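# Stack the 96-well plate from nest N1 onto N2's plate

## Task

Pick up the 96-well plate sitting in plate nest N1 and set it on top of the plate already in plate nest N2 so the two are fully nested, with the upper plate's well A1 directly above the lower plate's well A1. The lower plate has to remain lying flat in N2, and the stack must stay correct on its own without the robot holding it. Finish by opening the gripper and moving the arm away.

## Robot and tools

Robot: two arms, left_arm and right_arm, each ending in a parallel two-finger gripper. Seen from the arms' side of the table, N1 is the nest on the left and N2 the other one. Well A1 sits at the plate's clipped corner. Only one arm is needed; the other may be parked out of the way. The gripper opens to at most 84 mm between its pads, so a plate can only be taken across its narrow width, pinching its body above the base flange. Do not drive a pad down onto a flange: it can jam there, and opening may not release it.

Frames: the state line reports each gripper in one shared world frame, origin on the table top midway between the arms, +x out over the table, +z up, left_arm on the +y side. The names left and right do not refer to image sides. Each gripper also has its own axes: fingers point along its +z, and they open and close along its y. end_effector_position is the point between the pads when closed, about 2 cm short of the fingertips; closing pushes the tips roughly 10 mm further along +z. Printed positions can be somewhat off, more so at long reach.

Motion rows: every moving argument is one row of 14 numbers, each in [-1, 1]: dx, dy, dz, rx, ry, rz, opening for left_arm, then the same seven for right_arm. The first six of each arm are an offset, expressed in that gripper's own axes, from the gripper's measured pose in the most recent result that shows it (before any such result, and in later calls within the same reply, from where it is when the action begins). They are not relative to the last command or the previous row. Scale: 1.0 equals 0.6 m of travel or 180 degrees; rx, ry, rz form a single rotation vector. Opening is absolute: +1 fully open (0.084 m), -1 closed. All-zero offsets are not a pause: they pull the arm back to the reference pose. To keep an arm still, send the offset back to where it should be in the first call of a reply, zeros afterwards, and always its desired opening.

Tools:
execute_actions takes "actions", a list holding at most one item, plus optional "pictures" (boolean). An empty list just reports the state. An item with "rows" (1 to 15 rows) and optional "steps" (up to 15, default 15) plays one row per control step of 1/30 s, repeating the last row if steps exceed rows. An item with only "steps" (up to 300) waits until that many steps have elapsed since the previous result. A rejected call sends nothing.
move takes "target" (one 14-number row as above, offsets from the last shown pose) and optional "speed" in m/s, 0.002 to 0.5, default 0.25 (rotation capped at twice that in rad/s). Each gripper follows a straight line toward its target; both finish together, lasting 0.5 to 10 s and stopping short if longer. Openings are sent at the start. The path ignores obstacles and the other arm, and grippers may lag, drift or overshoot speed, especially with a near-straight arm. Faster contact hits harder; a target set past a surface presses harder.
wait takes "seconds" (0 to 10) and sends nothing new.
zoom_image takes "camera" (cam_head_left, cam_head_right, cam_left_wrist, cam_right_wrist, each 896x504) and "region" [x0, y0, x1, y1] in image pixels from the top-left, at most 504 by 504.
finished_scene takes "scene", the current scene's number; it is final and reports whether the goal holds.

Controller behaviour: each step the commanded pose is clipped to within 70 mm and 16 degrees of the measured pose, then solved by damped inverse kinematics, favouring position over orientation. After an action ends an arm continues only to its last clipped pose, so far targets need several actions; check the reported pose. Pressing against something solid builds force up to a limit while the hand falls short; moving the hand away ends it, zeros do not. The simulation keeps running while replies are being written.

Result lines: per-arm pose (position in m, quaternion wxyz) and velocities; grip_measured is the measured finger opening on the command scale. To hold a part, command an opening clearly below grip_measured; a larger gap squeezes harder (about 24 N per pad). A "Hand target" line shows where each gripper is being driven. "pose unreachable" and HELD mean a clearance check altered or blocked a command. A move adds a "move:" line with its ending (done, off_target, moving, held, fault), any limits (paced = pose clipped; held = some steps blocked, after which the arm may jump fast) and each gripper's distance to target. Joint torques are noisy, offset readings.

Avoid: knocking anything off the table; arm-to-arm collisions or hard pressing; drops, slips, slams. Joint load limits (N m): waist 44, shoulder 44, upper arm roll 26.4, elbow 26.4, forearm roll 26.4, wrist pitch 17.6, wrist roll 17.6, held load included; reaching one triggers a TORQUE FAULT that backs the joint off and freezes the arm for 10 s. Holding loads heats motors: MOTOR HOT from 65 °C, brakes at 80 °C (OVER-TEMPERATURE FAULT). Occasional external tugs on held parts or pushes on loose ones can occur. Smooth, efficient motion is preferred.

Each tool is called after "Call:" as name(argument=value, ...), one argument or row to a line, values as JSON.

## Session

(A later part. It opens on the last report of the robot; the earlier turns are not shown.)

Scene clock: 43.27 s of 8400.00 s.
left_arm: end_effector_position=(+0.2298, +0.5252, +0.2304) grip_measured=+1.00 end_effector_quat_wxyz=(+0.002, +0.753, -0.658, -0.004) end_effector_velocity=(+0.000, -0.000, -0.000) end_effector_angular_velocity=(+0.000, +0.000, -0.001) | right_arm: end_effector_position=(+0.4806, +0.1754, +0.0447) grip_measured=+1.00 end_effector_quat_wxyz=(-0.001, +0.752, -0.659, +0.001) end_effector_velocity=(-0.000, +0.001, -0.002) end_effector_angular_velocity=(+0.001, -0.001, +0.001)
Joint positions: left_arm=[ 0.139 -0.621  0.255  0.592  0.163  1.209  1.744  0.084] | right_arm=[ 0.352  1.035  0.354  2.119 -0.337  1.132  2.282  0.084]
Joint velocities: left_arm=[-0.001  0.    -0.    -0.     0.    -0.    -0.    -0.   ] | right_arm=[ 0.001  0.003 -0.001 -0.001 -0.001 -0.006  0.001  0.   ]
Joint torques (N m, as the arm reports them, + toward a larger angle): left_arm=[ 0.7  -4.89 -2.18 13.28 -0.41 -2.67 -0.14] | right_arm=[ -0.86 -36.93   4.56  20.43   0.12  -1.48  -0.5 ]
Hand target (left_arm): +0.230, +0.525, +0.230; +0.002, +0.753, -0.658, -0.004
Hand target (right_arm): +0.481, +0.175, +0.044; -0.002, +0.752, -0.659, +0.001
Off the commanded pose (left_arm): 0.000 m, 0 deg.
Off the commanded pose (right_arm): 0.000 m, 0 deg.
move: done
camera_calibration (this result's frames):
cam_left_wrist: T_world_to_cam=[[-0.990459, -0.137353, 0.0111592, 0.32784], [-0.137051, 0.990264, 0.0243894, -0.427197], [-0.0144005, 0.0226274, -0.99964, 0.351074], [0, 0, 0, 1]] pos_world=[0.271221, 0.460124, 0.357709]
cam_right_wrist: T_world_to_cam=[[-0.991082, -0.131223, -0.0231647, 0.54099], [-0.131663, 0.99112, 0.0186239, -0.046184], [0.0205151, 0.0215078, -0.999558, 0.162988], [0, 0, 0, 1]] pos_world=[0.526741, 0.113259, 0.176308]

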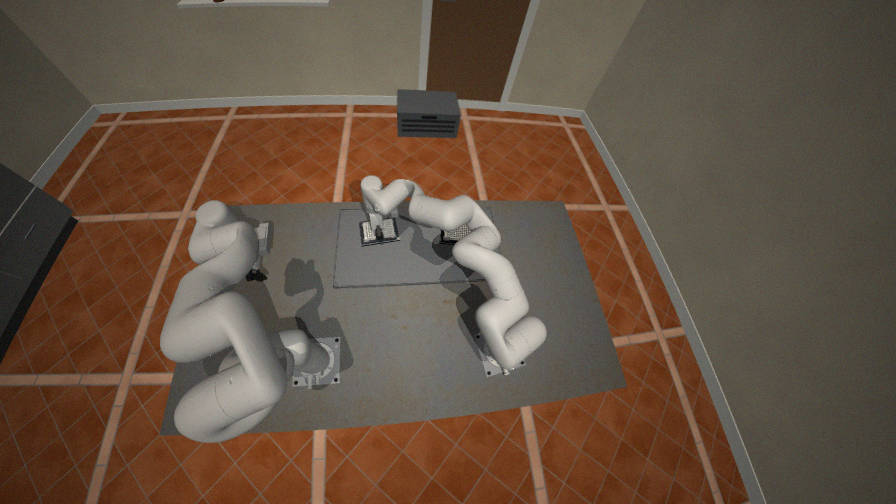

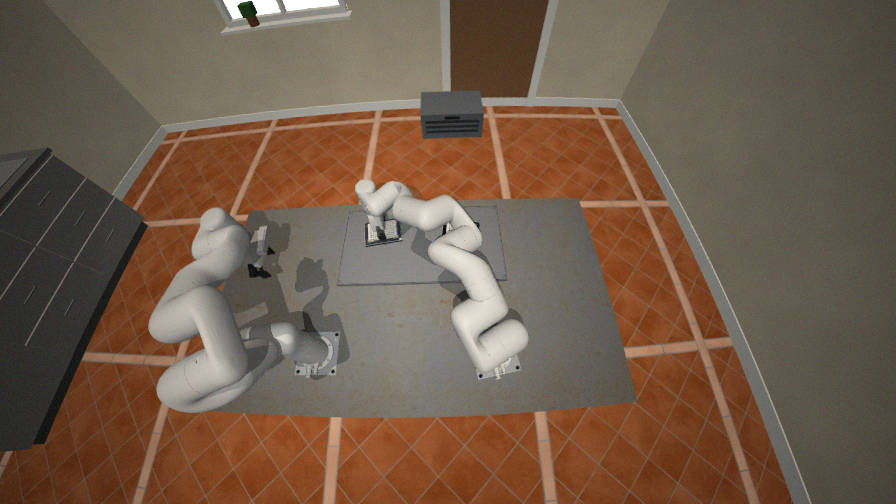

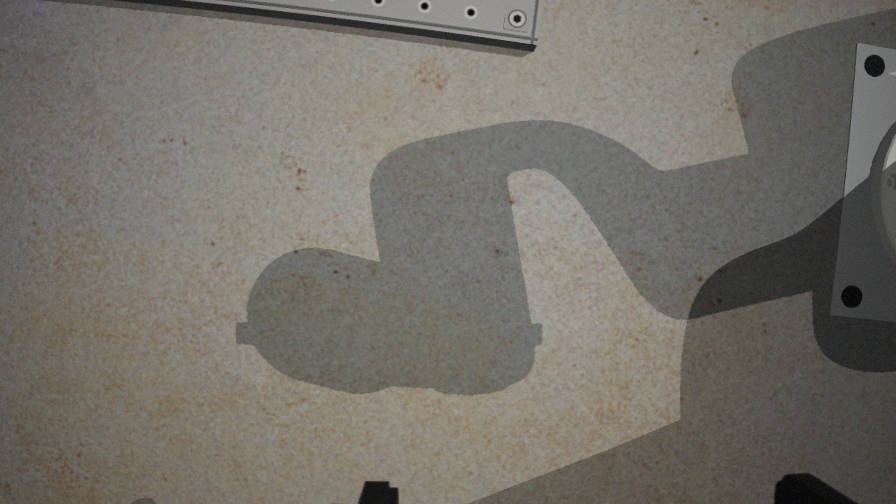

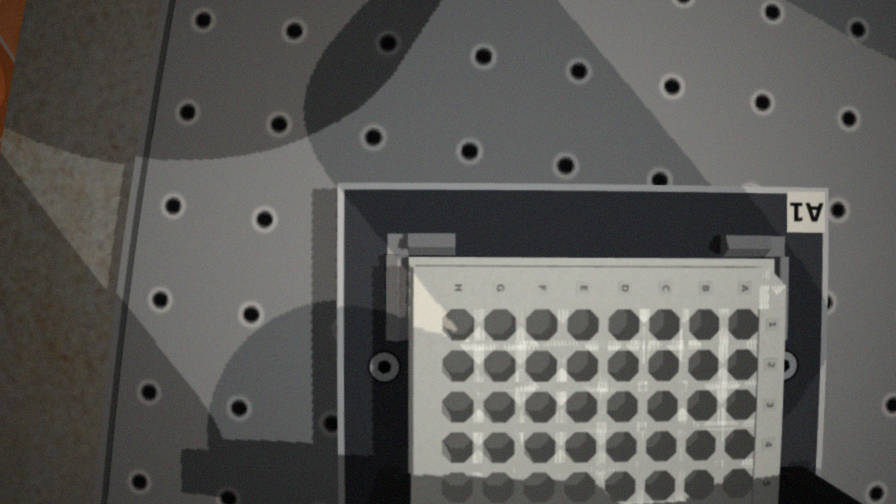

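Grip, then lift 18 mm for a reference picture.

Call:
move(
  target=[0,0,0,0,0,0,1, 0,0,0,0,0,0,0.3],
  speed=0.01,
)

Call:
move(
  target=[0,0,0,0,0,0,1, 0,0,-0.03,0,0,0,0.3],
  speed=0.02,
)

Call:
zoom_image(
  camera="cam_right_wrist",
  region=[330, 170, 490, 290],
)

Call:
zoom_image(
  camera="cam_right_wrist",
  region=[670, 170, 830, 290],
)

Scene clock: 47.13 s of 8400.00 s.
left_arm: end_effector_position=(+0.2298, +0.5252, +0.2304) grip_measured=+1.00 end_effector_quat_wxyz=(+0.002, +0.753, -0.658, -0.004) end_effector_velocity=(+0.000, -0.000, -0.000) end_effector_angular_velocity=(-0.000, -0.000, +0.000) | right_arm: end_effector_position=(+0.4806, +0.1753, +0.0446) grip_measured=+0.93 end_effector_quat_wxyz=(-0.001, +0.752, -0.659, +0.001) end_effector_velocity=(-0.001, +0.000, -0.000) end_effector_angular_velocity=(-0.001, +0.001, +0.002)
Joint positions: left_arm=[ 0.139 -0.621  0.255  0.592  0.163  1.209  1.744  0.084] | right_arm=[ 0.352  1.035  0.354  2.119 -0.337  1.132  2.282  0.082]
Joint velocities: left_arm=[-0.     0.     0.    -0.001 -0.    -0.001 -0.    -0.   ] | right_arm=[ 0.001 -0.    -0.    -0.001  0.     0.001 -0.     0.   ]
Joint torques (N m, as the arm reports them, + toward a larger angle): left_arm=[ 0.88 -5.2  -2.05 13.27 -0.47 -2.51 -0.31] | right_arm=[ -0.4  -35.51   4.67  19.81  -0.26  -1.19  -0.45]
Hand target (left_arm): +0.230, +0.525, +0.230; +0.002, +0.753, -0.658, -0.004
Hand target (right_arm): +0.481, +0.175, +0.045; -0.001, +0.752, -0.659, +0.001
Off the commanded pose (left_arm): 0.000 m, 0 deg.
Off the commanded pose (right_arm): 0.000 m, 0 deg.
After step 90, 0.17 s passed at rest.
move: done
camera_calibration (this result's frames):
cam_left_wrist: T_world_to_cam=[[-0.990459, -0.137353, 0.0111592, 0.32784], [-0.137051, 0.990264, 0.0243896, -0.427197], [-0.0144006, 0.0226275, -0.99964, 0.351074], [0, 0, 0, 1]] pos_world=[0.271221, 0.460124, 0.357709]
cam_right_wrist: T_world_to_cam=[[-0.991087, -0.131185, -0.0231529, 0.540999], [-0.131624, 0.991126, 0.0185531, -0.0461519], [0.0205136, 0.0214352, -0.99956, 0.162948], [0, 0, 0, 1]] pos_world=[0.52676, 0.11322, 0.176259]

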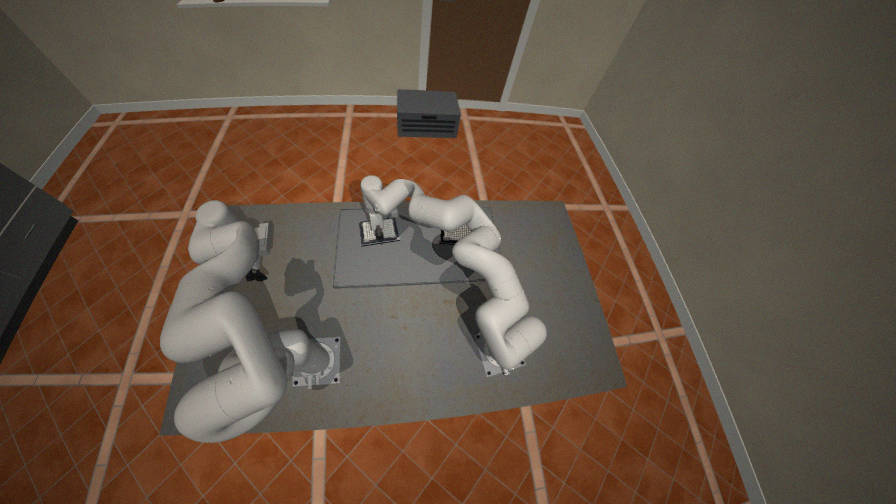

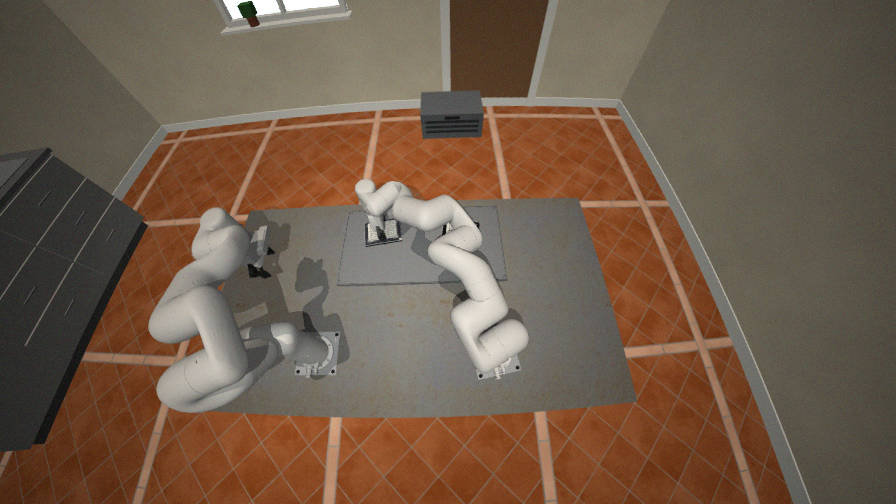

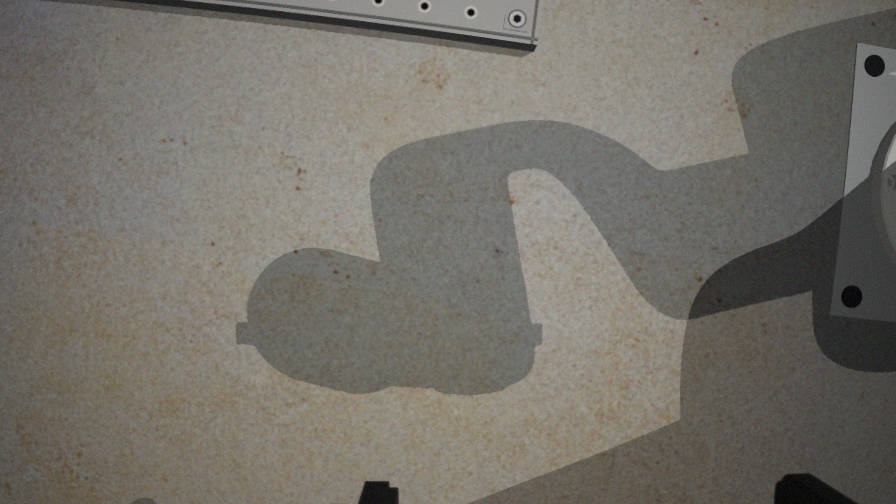

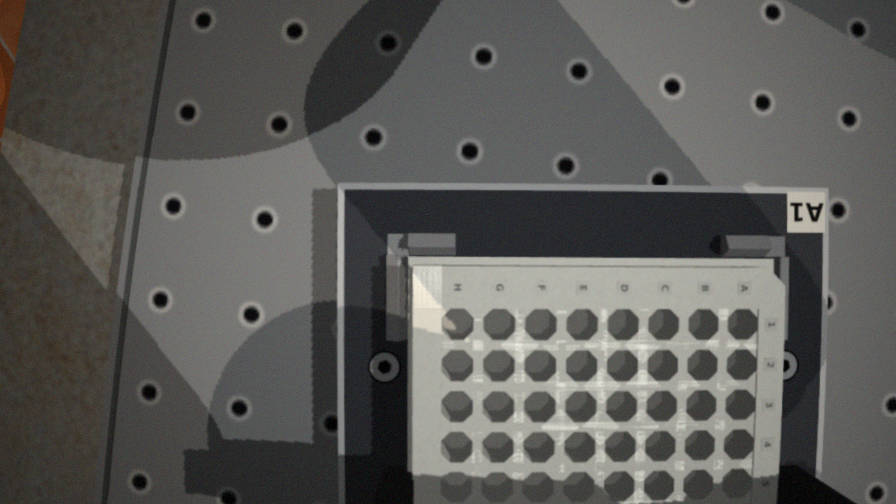

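Scene clock: 48.37 s of 8400.00 s.
left_arm: end_effector_position=(+0.2298, +0.5252, +0.2304) grip_measured=+1.00 end_effector_quat_wxyz=(+0.002, +0.753, -0.658, -0.004) end_effector_velocity=(+0.000, +0.000, +0.000) end_effector_angular_velocity=(+0.001, -0.000, -0.000) | right_arm: end_effector_position=(+0.4806, +0.1753, +0.0624) grip_measured=+0.93 end_effector_quat_wxyz=(-0.001, +0.752, -0.659, +0.001) end_effector_velocity=(-0.000, -0.001, +0.001) end_effector_angular_velocity=(-0.003, +0.003, -0.001)
Joint positions: left_arm=[ 0.139 -0.621  0.255  0.592  0.163  1.209  1.744  0.084] | right_arm=[ 0.352  1.012  0.359  2.13  -0.331  1.165  2.279  0.082]
Joint velocities: left_arm=[ 0.001  0.    -0.001  0.     0.    -0.     0.    -0.   ] | right_arm=[-0.001 -0.002  0.001  0.     0.     0.006 -0.     0.   ]
Joint torques (N m, as the arm reports them, + toward a larger angle): left_arm=[ 0.68 -4.95 -2.26 13.25 -0.49 -2.68 -0.31] | right_arm=[ -0.19 -36.49   4.8   20.92  -0.01  -1.38  -0.4 ]
Hand target (left_arm): +0.230, +0.525, +0.230; +0.002, +0.753, -0.658, -0.004
Hand target (right_arm): +0.481, +0.175, +0.063; -0.001, +0.752, -0.659, +0.001
Off the commanded pose (left_arm): 0.000 m, 0 deg.
Off the commanded pose (right_arm): 0.000 m, 0 deg.
move: done
camera_calibration (this result's frames):
cam_left_wrist: T_world_to_cam=[[-0.990459, -0.137353, 0.0111592, 0.32784], [-0.137051, 0.990264, 0.0243895, -0.427197], [-0.0144005, 0.0226275, -0.99964, 0.351074], [0, 0, 0, 1]] pos_world=[0.271221, 0.460124, 0.357709]
cam_right_wrist: T_world_to_cam=[[-0.991083, -0.131232, -0.0230912, 0.541345], [-0.131669, 0.99112, 0.0185658, -0.0464738], [0.0204497, 0.0214406, -0.999561, 0.180687], [0, 0, 0, 1]] pos_world=[0.526703, 0.113229, 0.193971]

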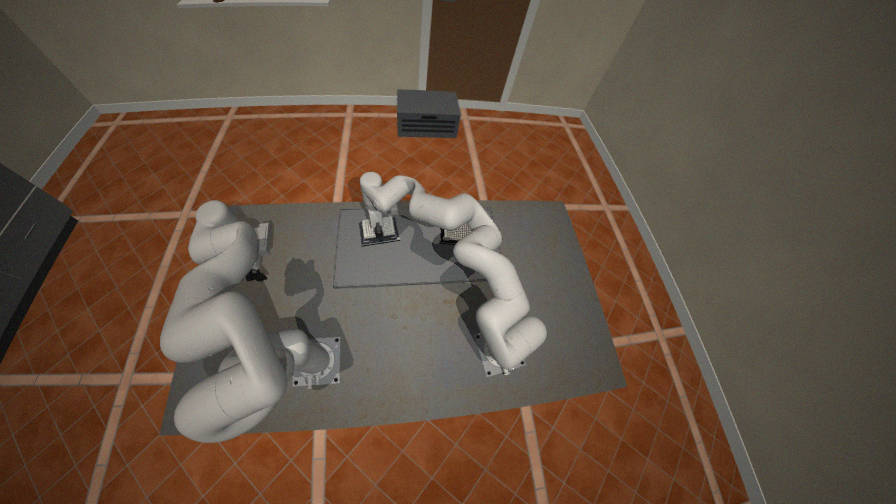

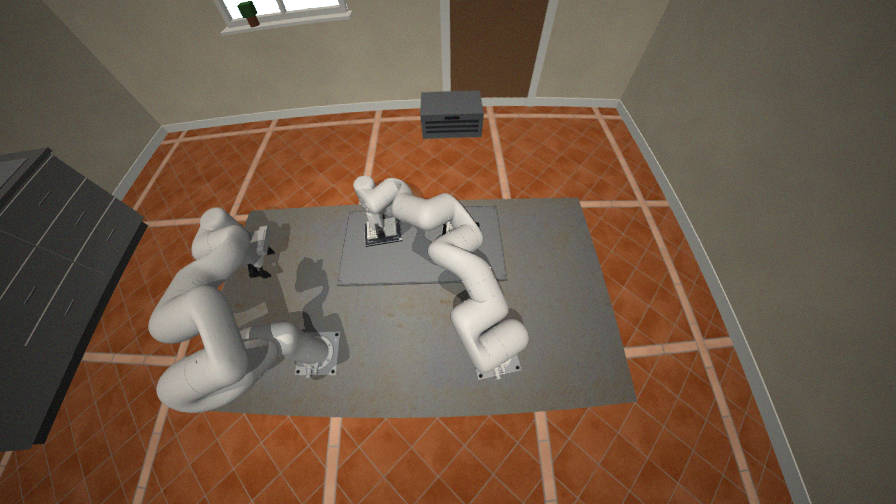

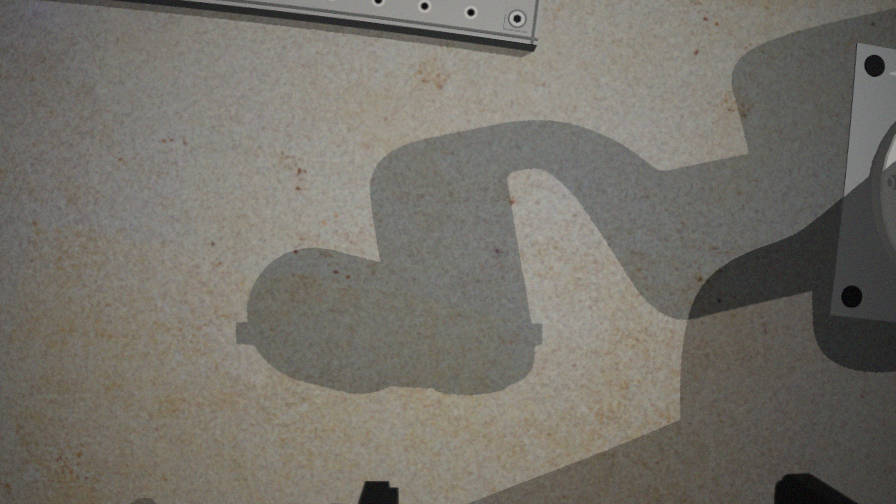

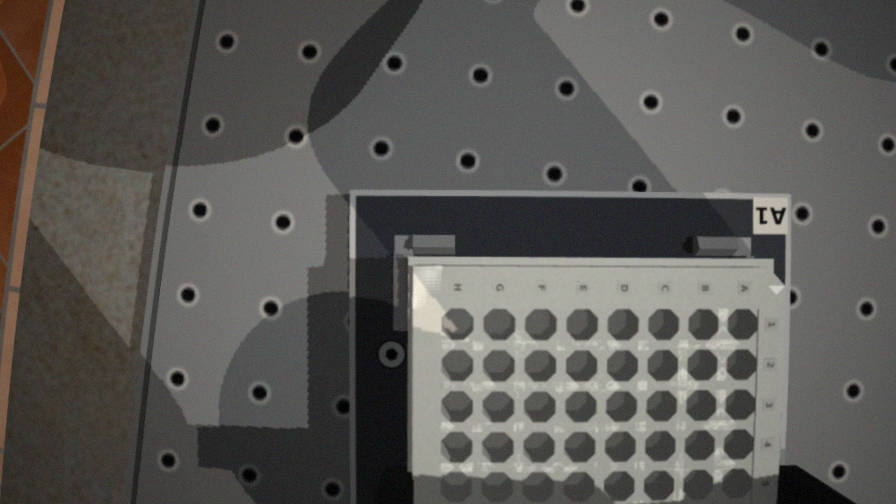

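Region (330, 170, 490, 290) of cam_right_wrist's 896x504 image, scaled by 3.150, with more detail than that image has; it fills the top 378 rows of this view, and the rest is white.

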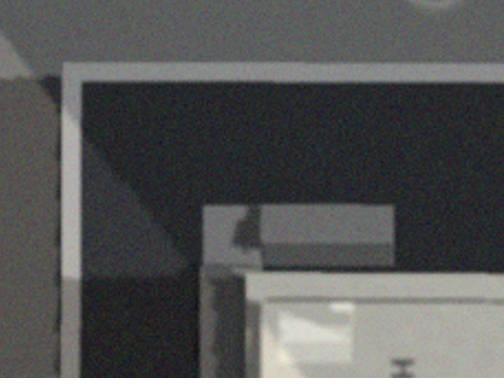

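Region (670, 170, 830, 290) of cam_right_wrist's 896x504 image, scaled by 3.150, with more detail than that image has; it fills the top 378 rows of this view, and the rest is white.

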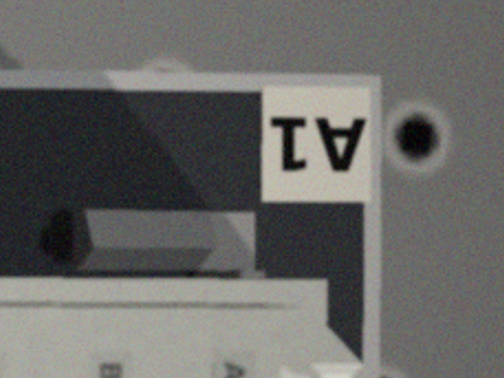

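Call:
move(
  target=[0,0,0,0,0,0,1, 0.567,0.1,-0.01,0,0,0.087,0.3],
  speed=0.15,
)

Scene clock: 54.43 s of 8400.00 s.
left_arm: end_effector_position=(+0.2298, +0.5252, +0.2304) grip_measured=+1.00 end_effector_quat_wxyz=(+0.002, +0.753, -0.658, -0.004) end_effector_velocity=(+0.000, -0.000, +0.000) end_effector_angular_velocity=(-0.000, -0.001, -0.002) | right_arm: end_effector_position=(+0.4664, -0.1696, +0.0687) grip_measured=+0.93 end_effector_quat_wxyz=(+0.002, -0.655, +0.756, -0.001) end_effector_velocity=(+0.001, -0.004, +0.000) end_effector_angular_velocity=(+0.000, -0.001, -0.006)
Joint positions: left_arm=[ 0.139 -0.621  0.255  0.592  0.163  1.209  1.744  0.084] | right_arm=[-0.235  0.404  0.287  1.139 -0.164  0.752  2.019  0.082]
Joint velocities: left_arm=[-0.001  0.     0.001  0.    -0.    -0.     0.001 -0.   ] | right_arm=[-0.007 -0.002 -0.002 -0.002  0.002 -0.001 -0.003 -0.   ]
Joint torques (N m, as the arm reports them, + toward a larger angle): left_arm=[ 0.74 -5.   -2.28 13.36 -0.36 -2.58 -0.13] | right_arm=[ -0.13 -25.8    2.55  18.79  -0.08  -1.4   -0.29]
Hand target (left_arm): +0.230, +0.525, +0.230; +0.002, +0.753, -0.658, -0.004
Hand target (right_arm): +0.466, -0.170, +0.069; +0.002, -0.655, +0.756, -0.001
Off the commanded pose (left_arm): 0.000 m, 0 deg.
Off the commanded pose (right_arm): 0.001 m, 0 deg.
After step 90, 0.17 s passed at rest.
move: done
camera_calibration (this result's frames):
cam_left_wrist: T_world_to_cam=[[-0.990459, -0.137353, 0.0111592, 0.32784], [-0.137051, 0.990264, 0.0243894, -0.427197], [-0.0144005, 0.0226273, -0.99964, 0.351074], [0, 0, 0, 1]] pos_world=[0.271221, 0.460124, 0.357709]
cam_right_wrist: T_world_to_cam=[[-0.989747, 0.140799, -0.0240138, 0.527809], [0.140367, 0.989921, 0.0188147, 0.166278], [0.0264208, 0.015251, -0.999535, 0.190858], [0, 0, 0, 1]] pos_world=[0.494015, -0.241828, 0.200315]

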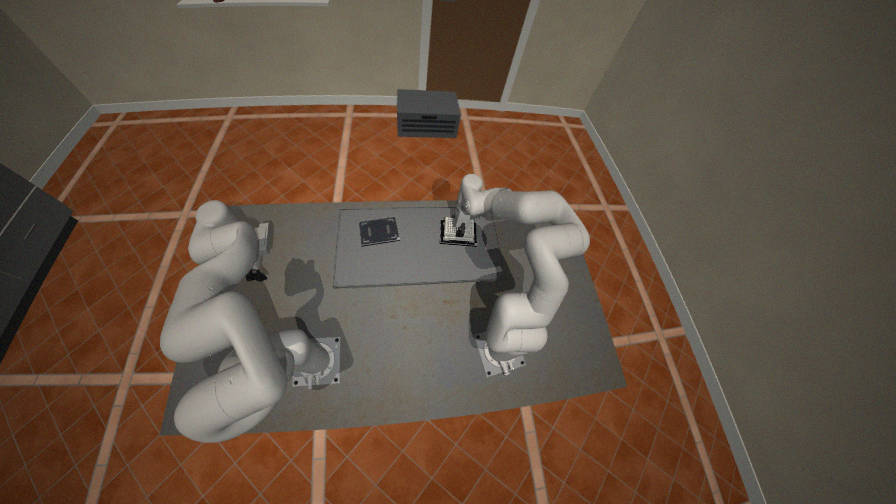

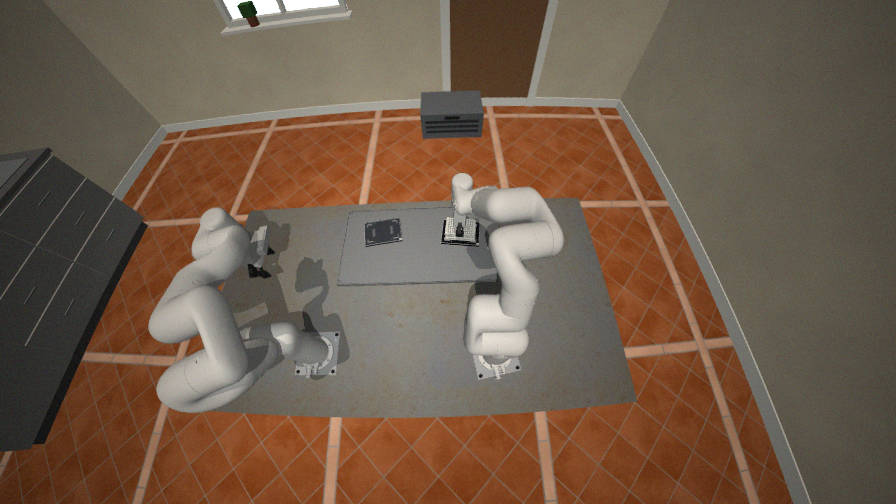

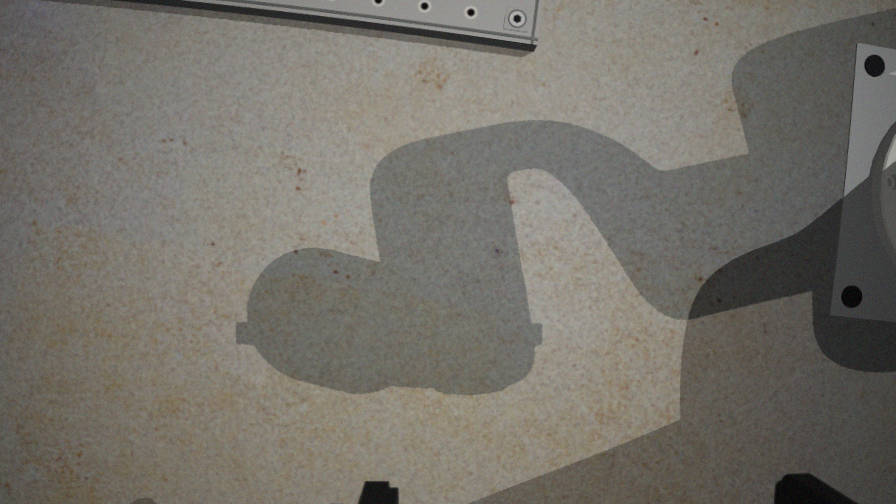

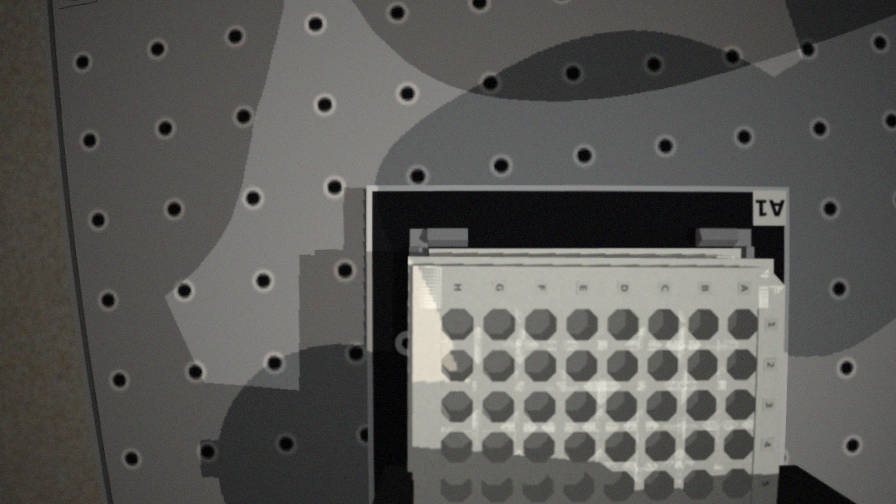

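Call:
move(
  target=[0,0,0,0,0,0,1, 0.0036,0.006,0.0125,0,0,-0.0016,0.3],
  speed=0.015,
)

Call:
zoom_image(
  camera="cam_right_wrist",
  region=[330, 170, 490, 290],
)

Call:
zoom_image(
  camera="cam_right_wrist",
  region=[670, 170, 830, 290],
)

Scene clock: 58.67 s of 8400.00 s.
left_arm: end_effector_position=(+0.2298, +0.5252, +0.2304) grip_measured=+1.00 end_effector_quat_wxyz=(+0.002, +0.753, -0.658, -0.004) end_effector_velocity=(-0.000, +0.000, +0.000) end_effector_angular_velocity=(-0.000, +0.000, +0.001) | right_arm: end_effector_position=(+0.4627, -0.1712, +0.0614) grip_measured=+0.93 end_effector_quat_wxyz=(+0.002, -0.657, +0.754, -0.001) end_effector_velocity=(-0.000, +0.001, -0.002) end_effector_angular_velocity=(+0.001, -0.004, +0.004)
Joint positions: left_arm=[ 0.139 -0.621  0.255  0.592  0.163  1.209  1.744  0.084] | right_arm=[-0.237  0.408  0.285  1.119 -0.168  0.729  2.016  0.082]
Joint velocities: left_arm=[ 0.    -0.     0.001  0.     0.     0.001 -0.    -0.   ] | right_arm=[ 0.002  0.    -0.    -0.006 -0.002 -0.01  -0.001 -0.   ]
Joint torques (N m, as the arm reports them, + toward a larger angle): left_arm=[ 0.68 -5.21 -2.3  13.35 -0.34 -2.48 -0.16] | right_arm=[ -0.18 -25.16   2.96  18.64  -0.33  -1.3   -0.37]
Hand target (left_arm): +0.230, +0.525, +0.230; +0.002, +0.753, -0.658, -0.004
Hand target (right_arm): +0.463, -0.171, +0.061; +0.002, -0.657, +0.754, -0.001
Off the commanded pose (left_arm): 0.000 m, 0 deg.
Off the commanded pose (right_arm): 0.000 m, 0 deg.
After step 90, 0.37 s passed at rest.
move: done
camera_calibration (this result's frames):
cam_left_wrist: T_world_to_cam=[[-0.990459, -0.137353, 0.0111591, 0.32784], [-0.137051, 0.990264, 0.0243894, -0.427197], [-0.0144004, 0.0226273, -0.99964, 0.351074], [0, 0, 0, 1]] pos_world=[0.271221, 0.460124, 0.357709]
cam_right_wrist: T_world_to_cam=[[-0.990416, 0.136017, -0.0239881, 0.523664], [0.135587, 0.990588, 0.0187498, 0.170867], [0.0263126, 0.0153177, -0.999536, 0.183757], [0, 0, 0, 1]] pos_world=[0.490643, -0.243301, 0.19303]

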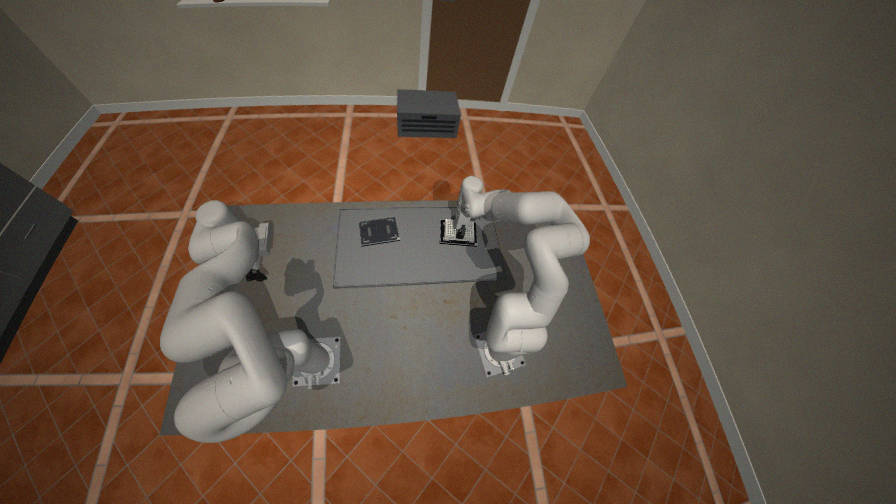

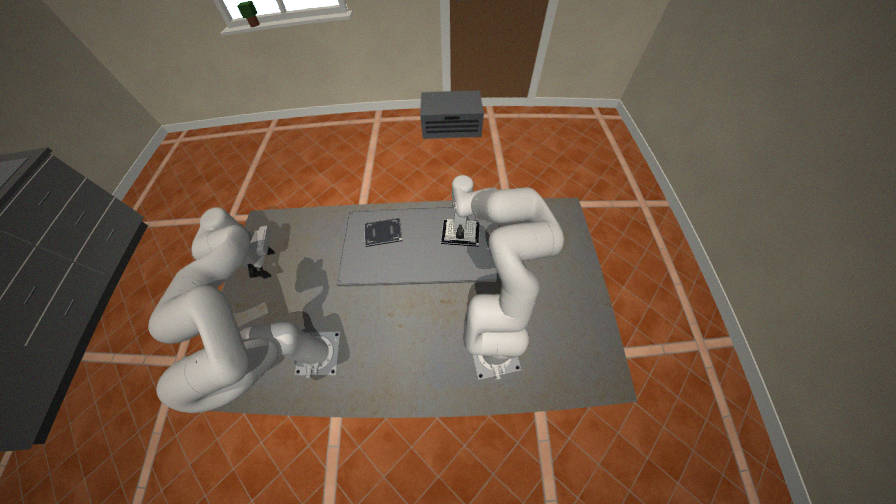

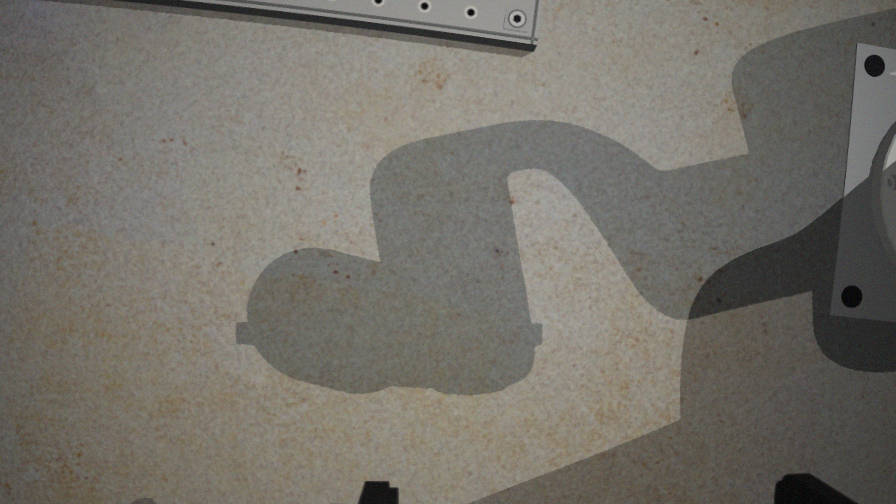

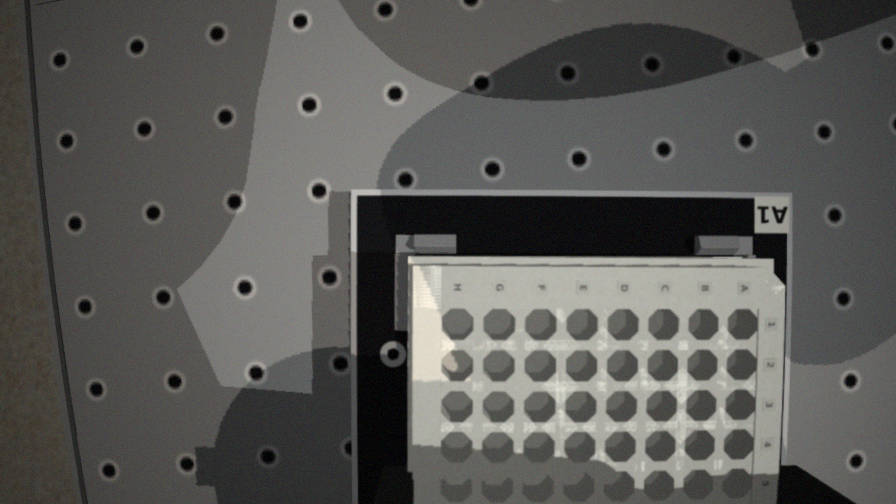

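Region (330, 170, 490, 290) of cam_right_wrist's 896x504 image, scaled by 3.150, with more detail than that image has; it fills the top 378 rows of this view, and the rest is white.

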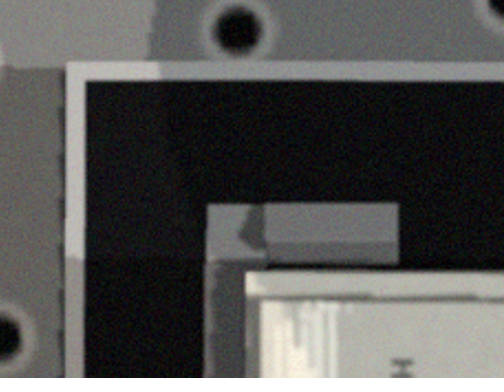

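Region (670, 170, 830, 290) of cam_right_wrist's 896x504 image, scaled by 3.150, with more detail than that image has; it fills the top 378 rows of this view, and the rest is white.

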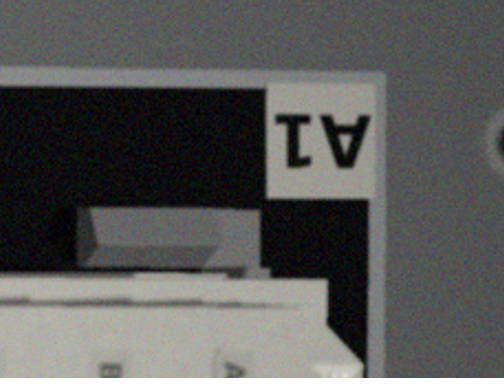

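Call:
move(
  target=[0,0,0,0,0,0,1, 0.0004,0.001,0.004,0,0,-0.0004,0.3],
  speed=0.005,
)

Call:
move(
  target=[0,0,0,0,0,0,1, 0,0,0.005,0,0,0,0.3],
  speed=0.003,
)

Scene clock: 61.30 s of 8400.00 s.
left_arm: end_effector_position=(+0.2298, +0.5252, +0.2304) grip_measured=+1.00 end_effector_quat_wxyz=(+0.002, +0.753, -0.658, -0.004) end_effector_velocity=(+0.000, -0.000, +0.000) end_effector_angular_velocity=(+0.000, +0.001, -0.001) | right_arm: end_effector_position=(+0.4621, -0.1713, +0.0591) grip_measured=+0.93 end_effector_quat_wxyz=(+0.002, -0.657, +0.754, -0.001) end_effector_velocity=(+0.000, +0.000, -0.001) end_effector_angular_velocity=(+0.000, -0.001, +0.002)
Joint positions: left_arm=[ 0.139 -0.621  0.255  0.592  0.163  1.209  1.744  0.084] | right_arm=[-0.237  0.411  0.284  1.115 -0.17   0.723  2.016  0.082]
Joint velocities: left_arm=[-0.     0.    -0.001  0.001 -0.     0.001 -0.    -0.   ] | right_arm=[ 0.001  0.002 -0.    -0.001 -0.001 -0.004 -0.    -0.   ]
Joint torques (N m, as the arm reports them, + toward a larger angle): left_arm=[ 0.71 -5.13 -2.14 13.28 -0.36 -2.53 -0.21] | right_arm=[  0.   -25.23   2.67  18.45  -0.25  -1.21  -0.51]
Hand target (left_arm): +0.230, +0.525, +0.230; +0.002, +0.753, -0.658, -0.004
Hand target (right_arm): +0.462, -0.171, +0.059; +0.002, -0.657, +0.754, -0.001
Off the commanded pose (left_arm): 0.000 m, 0 deg.
Off the commanded pose (right_arm): 0.000 m, 0 deg.
move: done
camera_calibration (this result's frames):
cam_left_wrist: T_world_to_cam=[[-0.990459, -0.137353, 0.0111591, 0.32784], [-0.137051, 0.990264, 0.0243894, -0.427197], [-0.0144004, 0.0226274, -0.99964, 0.351074], [0, 0, 0, 1]] pos_world=[0.271221, 0.460124, 0.357709]
cam_right_wrist: T_world_to_cam=[[-0.990577, 0.134852, -0.0239325, 0.522905], [0.134423, 0.990747, 0.0187211, 0.171714], [0.0262356, 0.0153276, -0.999538, 0.181534], [0, 0, 0, 1]] pos_world=[0.490132, -0.243422, 0.19075]

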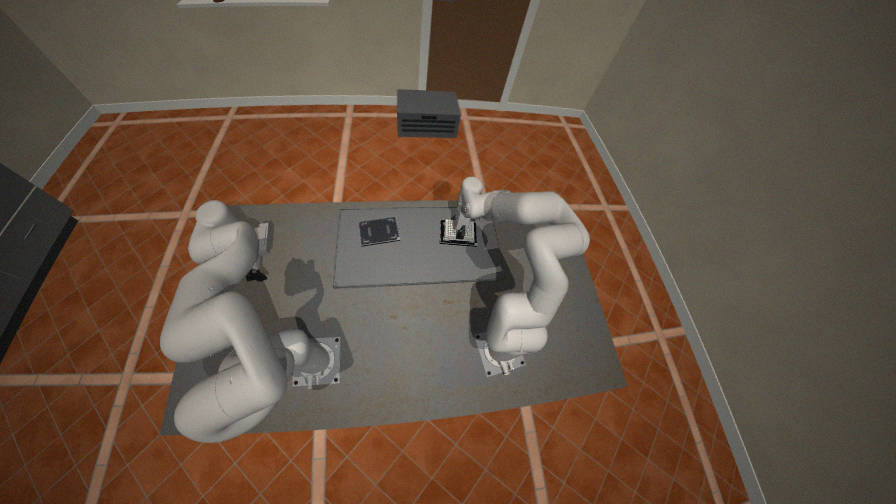

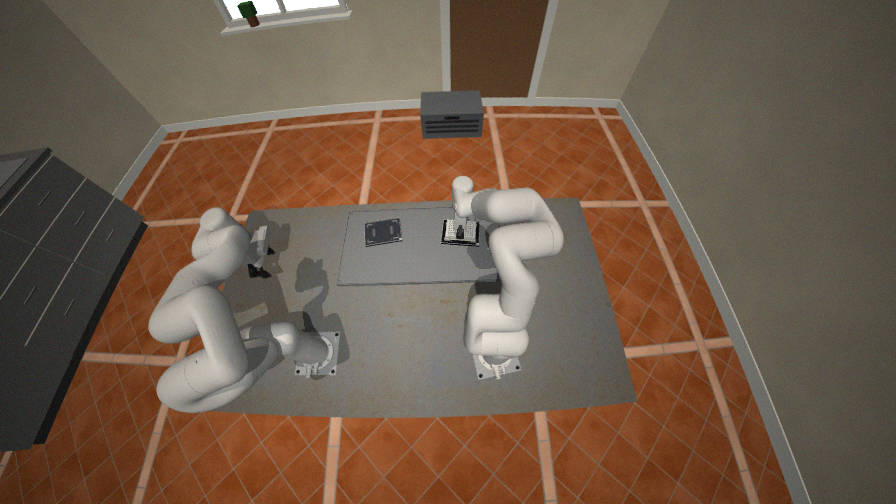

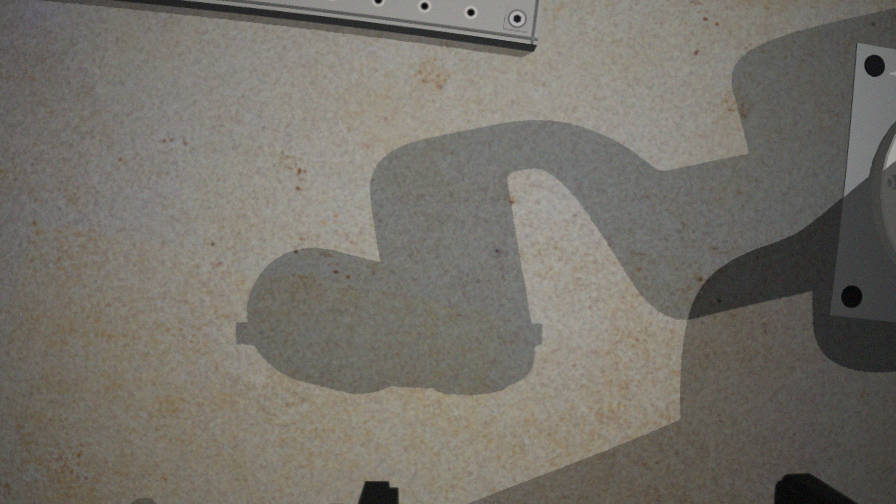

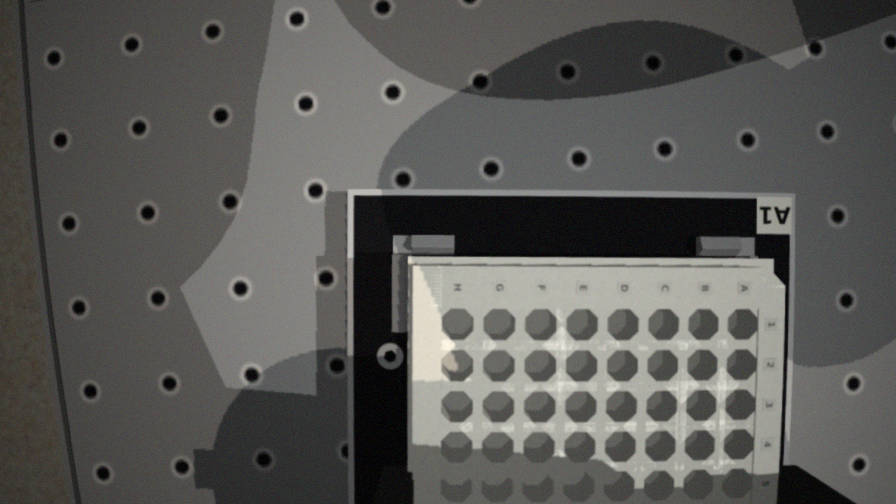

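Scene clock: 62.53 s of 8400.00 s.
left_arm: end_effector_position=(+0.2298, +0.5252, +0.2304) grip_measured=+1.00 end_effector_quat_wxyz=(+0.002, +0.753, -0.658, -0.004) end_effector_velocity=(-0.000, -0.000, -0.000) end_effector_angular_velocity=(-0.000, +0.001, -0.000) | right_arm: end_effector_position=(+0.4623, -0.1713, +0.0565) grip_measured=+0.94 end_effector_quat_wxyz=(+0.002, -0.657, +0.754, -0.001) end_effector_velocity=(-0.000, -0.000, -0.001) end_effector_angular_velocity=(-0.000, -0.000, +0.000)
Joint positions: left_arm=[ 0.139 -0.621  0.255  0.592  0.163  1.209  1.744  0.084] | right_arm=[-0.236  0.416  0.283  1.115 -0.173  0.716  2.018  0.082]
Joint velocities: left_arm=[-0.  0. -0. -0.  0.  0. -0.  0.] | right_arm=[ 0.     0.001 -0.    -0.001 -0.001 -0.002  0.     0.   ]
Joint torques (N m, as the arm reports them, + toward a larger angle): left_arm=[ 0.66 -5.11 -2.09 13.33 -0.56 -2.54 -0.19] | right_arm=[  0.02 -24.29   2.62  17.54  -0.23  -1.58  -0.2 ]
Hand target (left_arm): +0.230, +0.525, +0.230; +0.002, +0.753, -0.658, -0.004
Hand target (right_arm): +0.462, -0.171, +0.056; +0.002, -0.657, +0.754, -0.001
Off the commanded pose (left_arm): 0.000 m, 0 deg.
Off the commanded pose (right_arm): 0.000 m, 0 deg.
move: done
camera_calibration (this result's frames):
cam_left_wrist: T_world_to_cam=[[-0.990459, -0.137353, 0.0111591, 0.32784], [-0.137051, 0.990264, 0.0243895, -0.427197], [-0.0144004, 0.0226274, -0.99964, 0.351074], [0, 0, 0, 1]] pos_world=[0.27122, 0.460124, 0.357709]
cam_right_wrist: T_world_to_cam=[[-0.990565, 0.13484, -0.0244753, 0.523052], [0.1344, 0.990748, 0.0188236, 0.171708], [0.0267871, 0.0153565, -0.999523, 0.178641], [0, 0, 0, 1]] pos_world=[0.490254, -0.243391, 0.188126]

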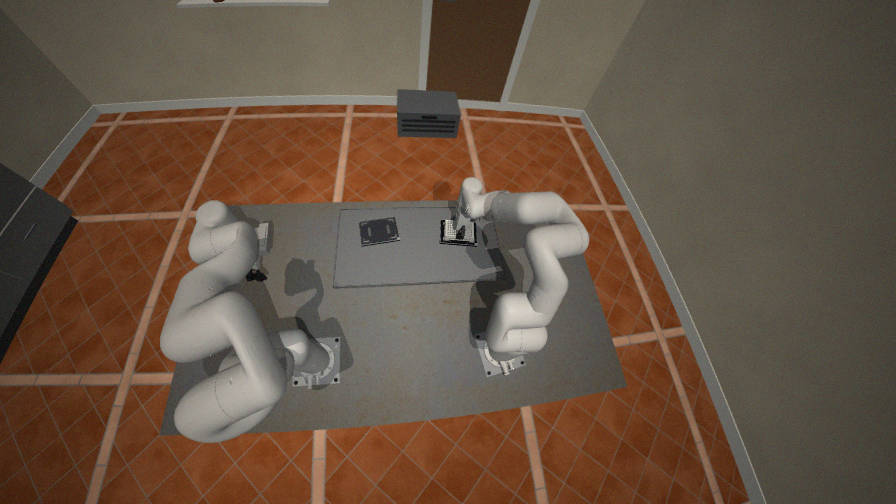

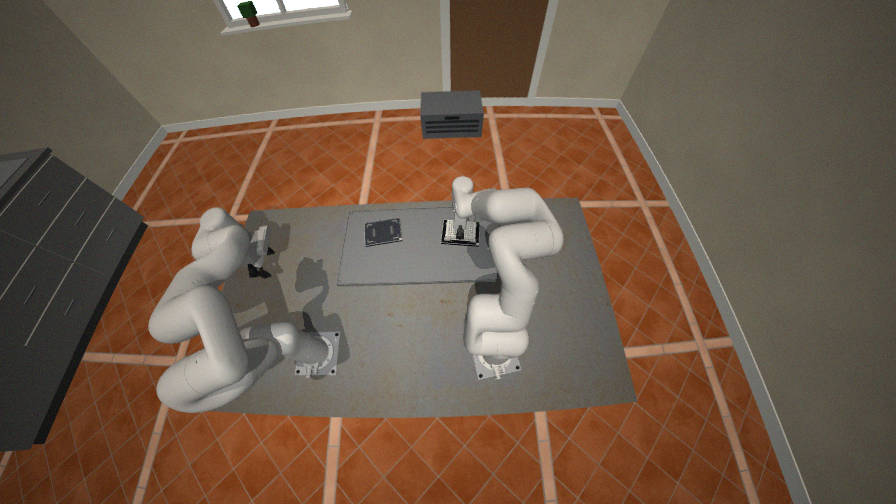

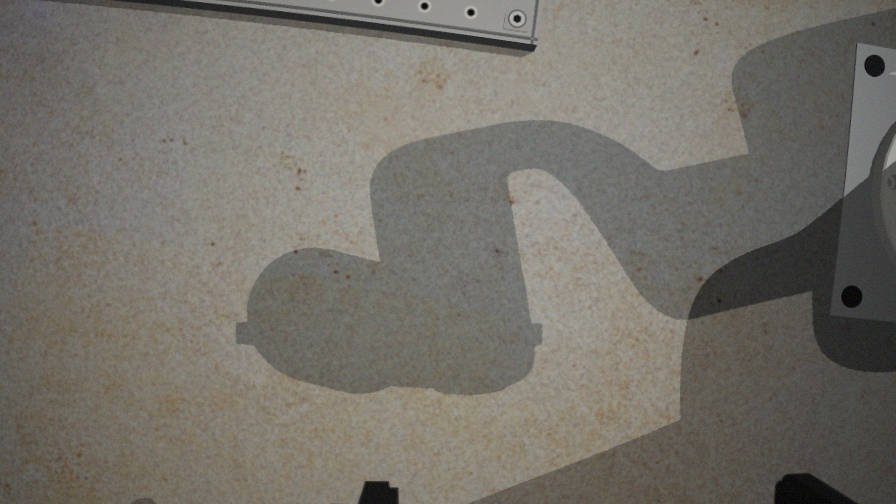

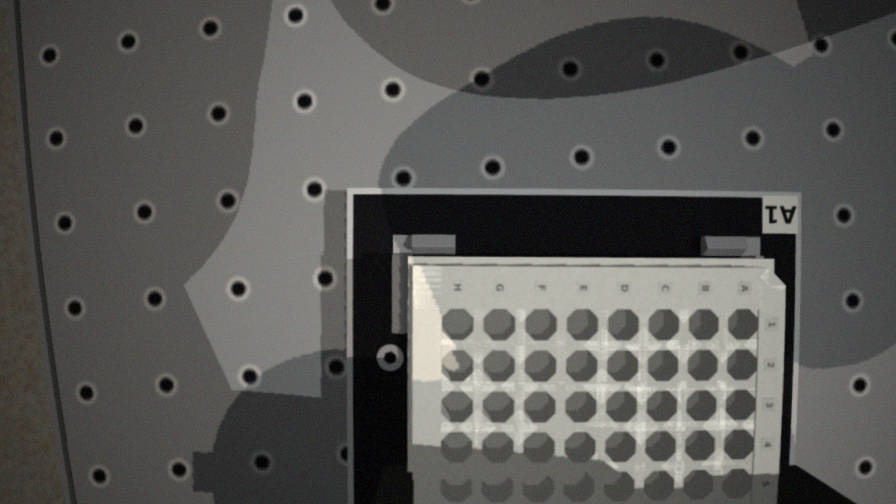

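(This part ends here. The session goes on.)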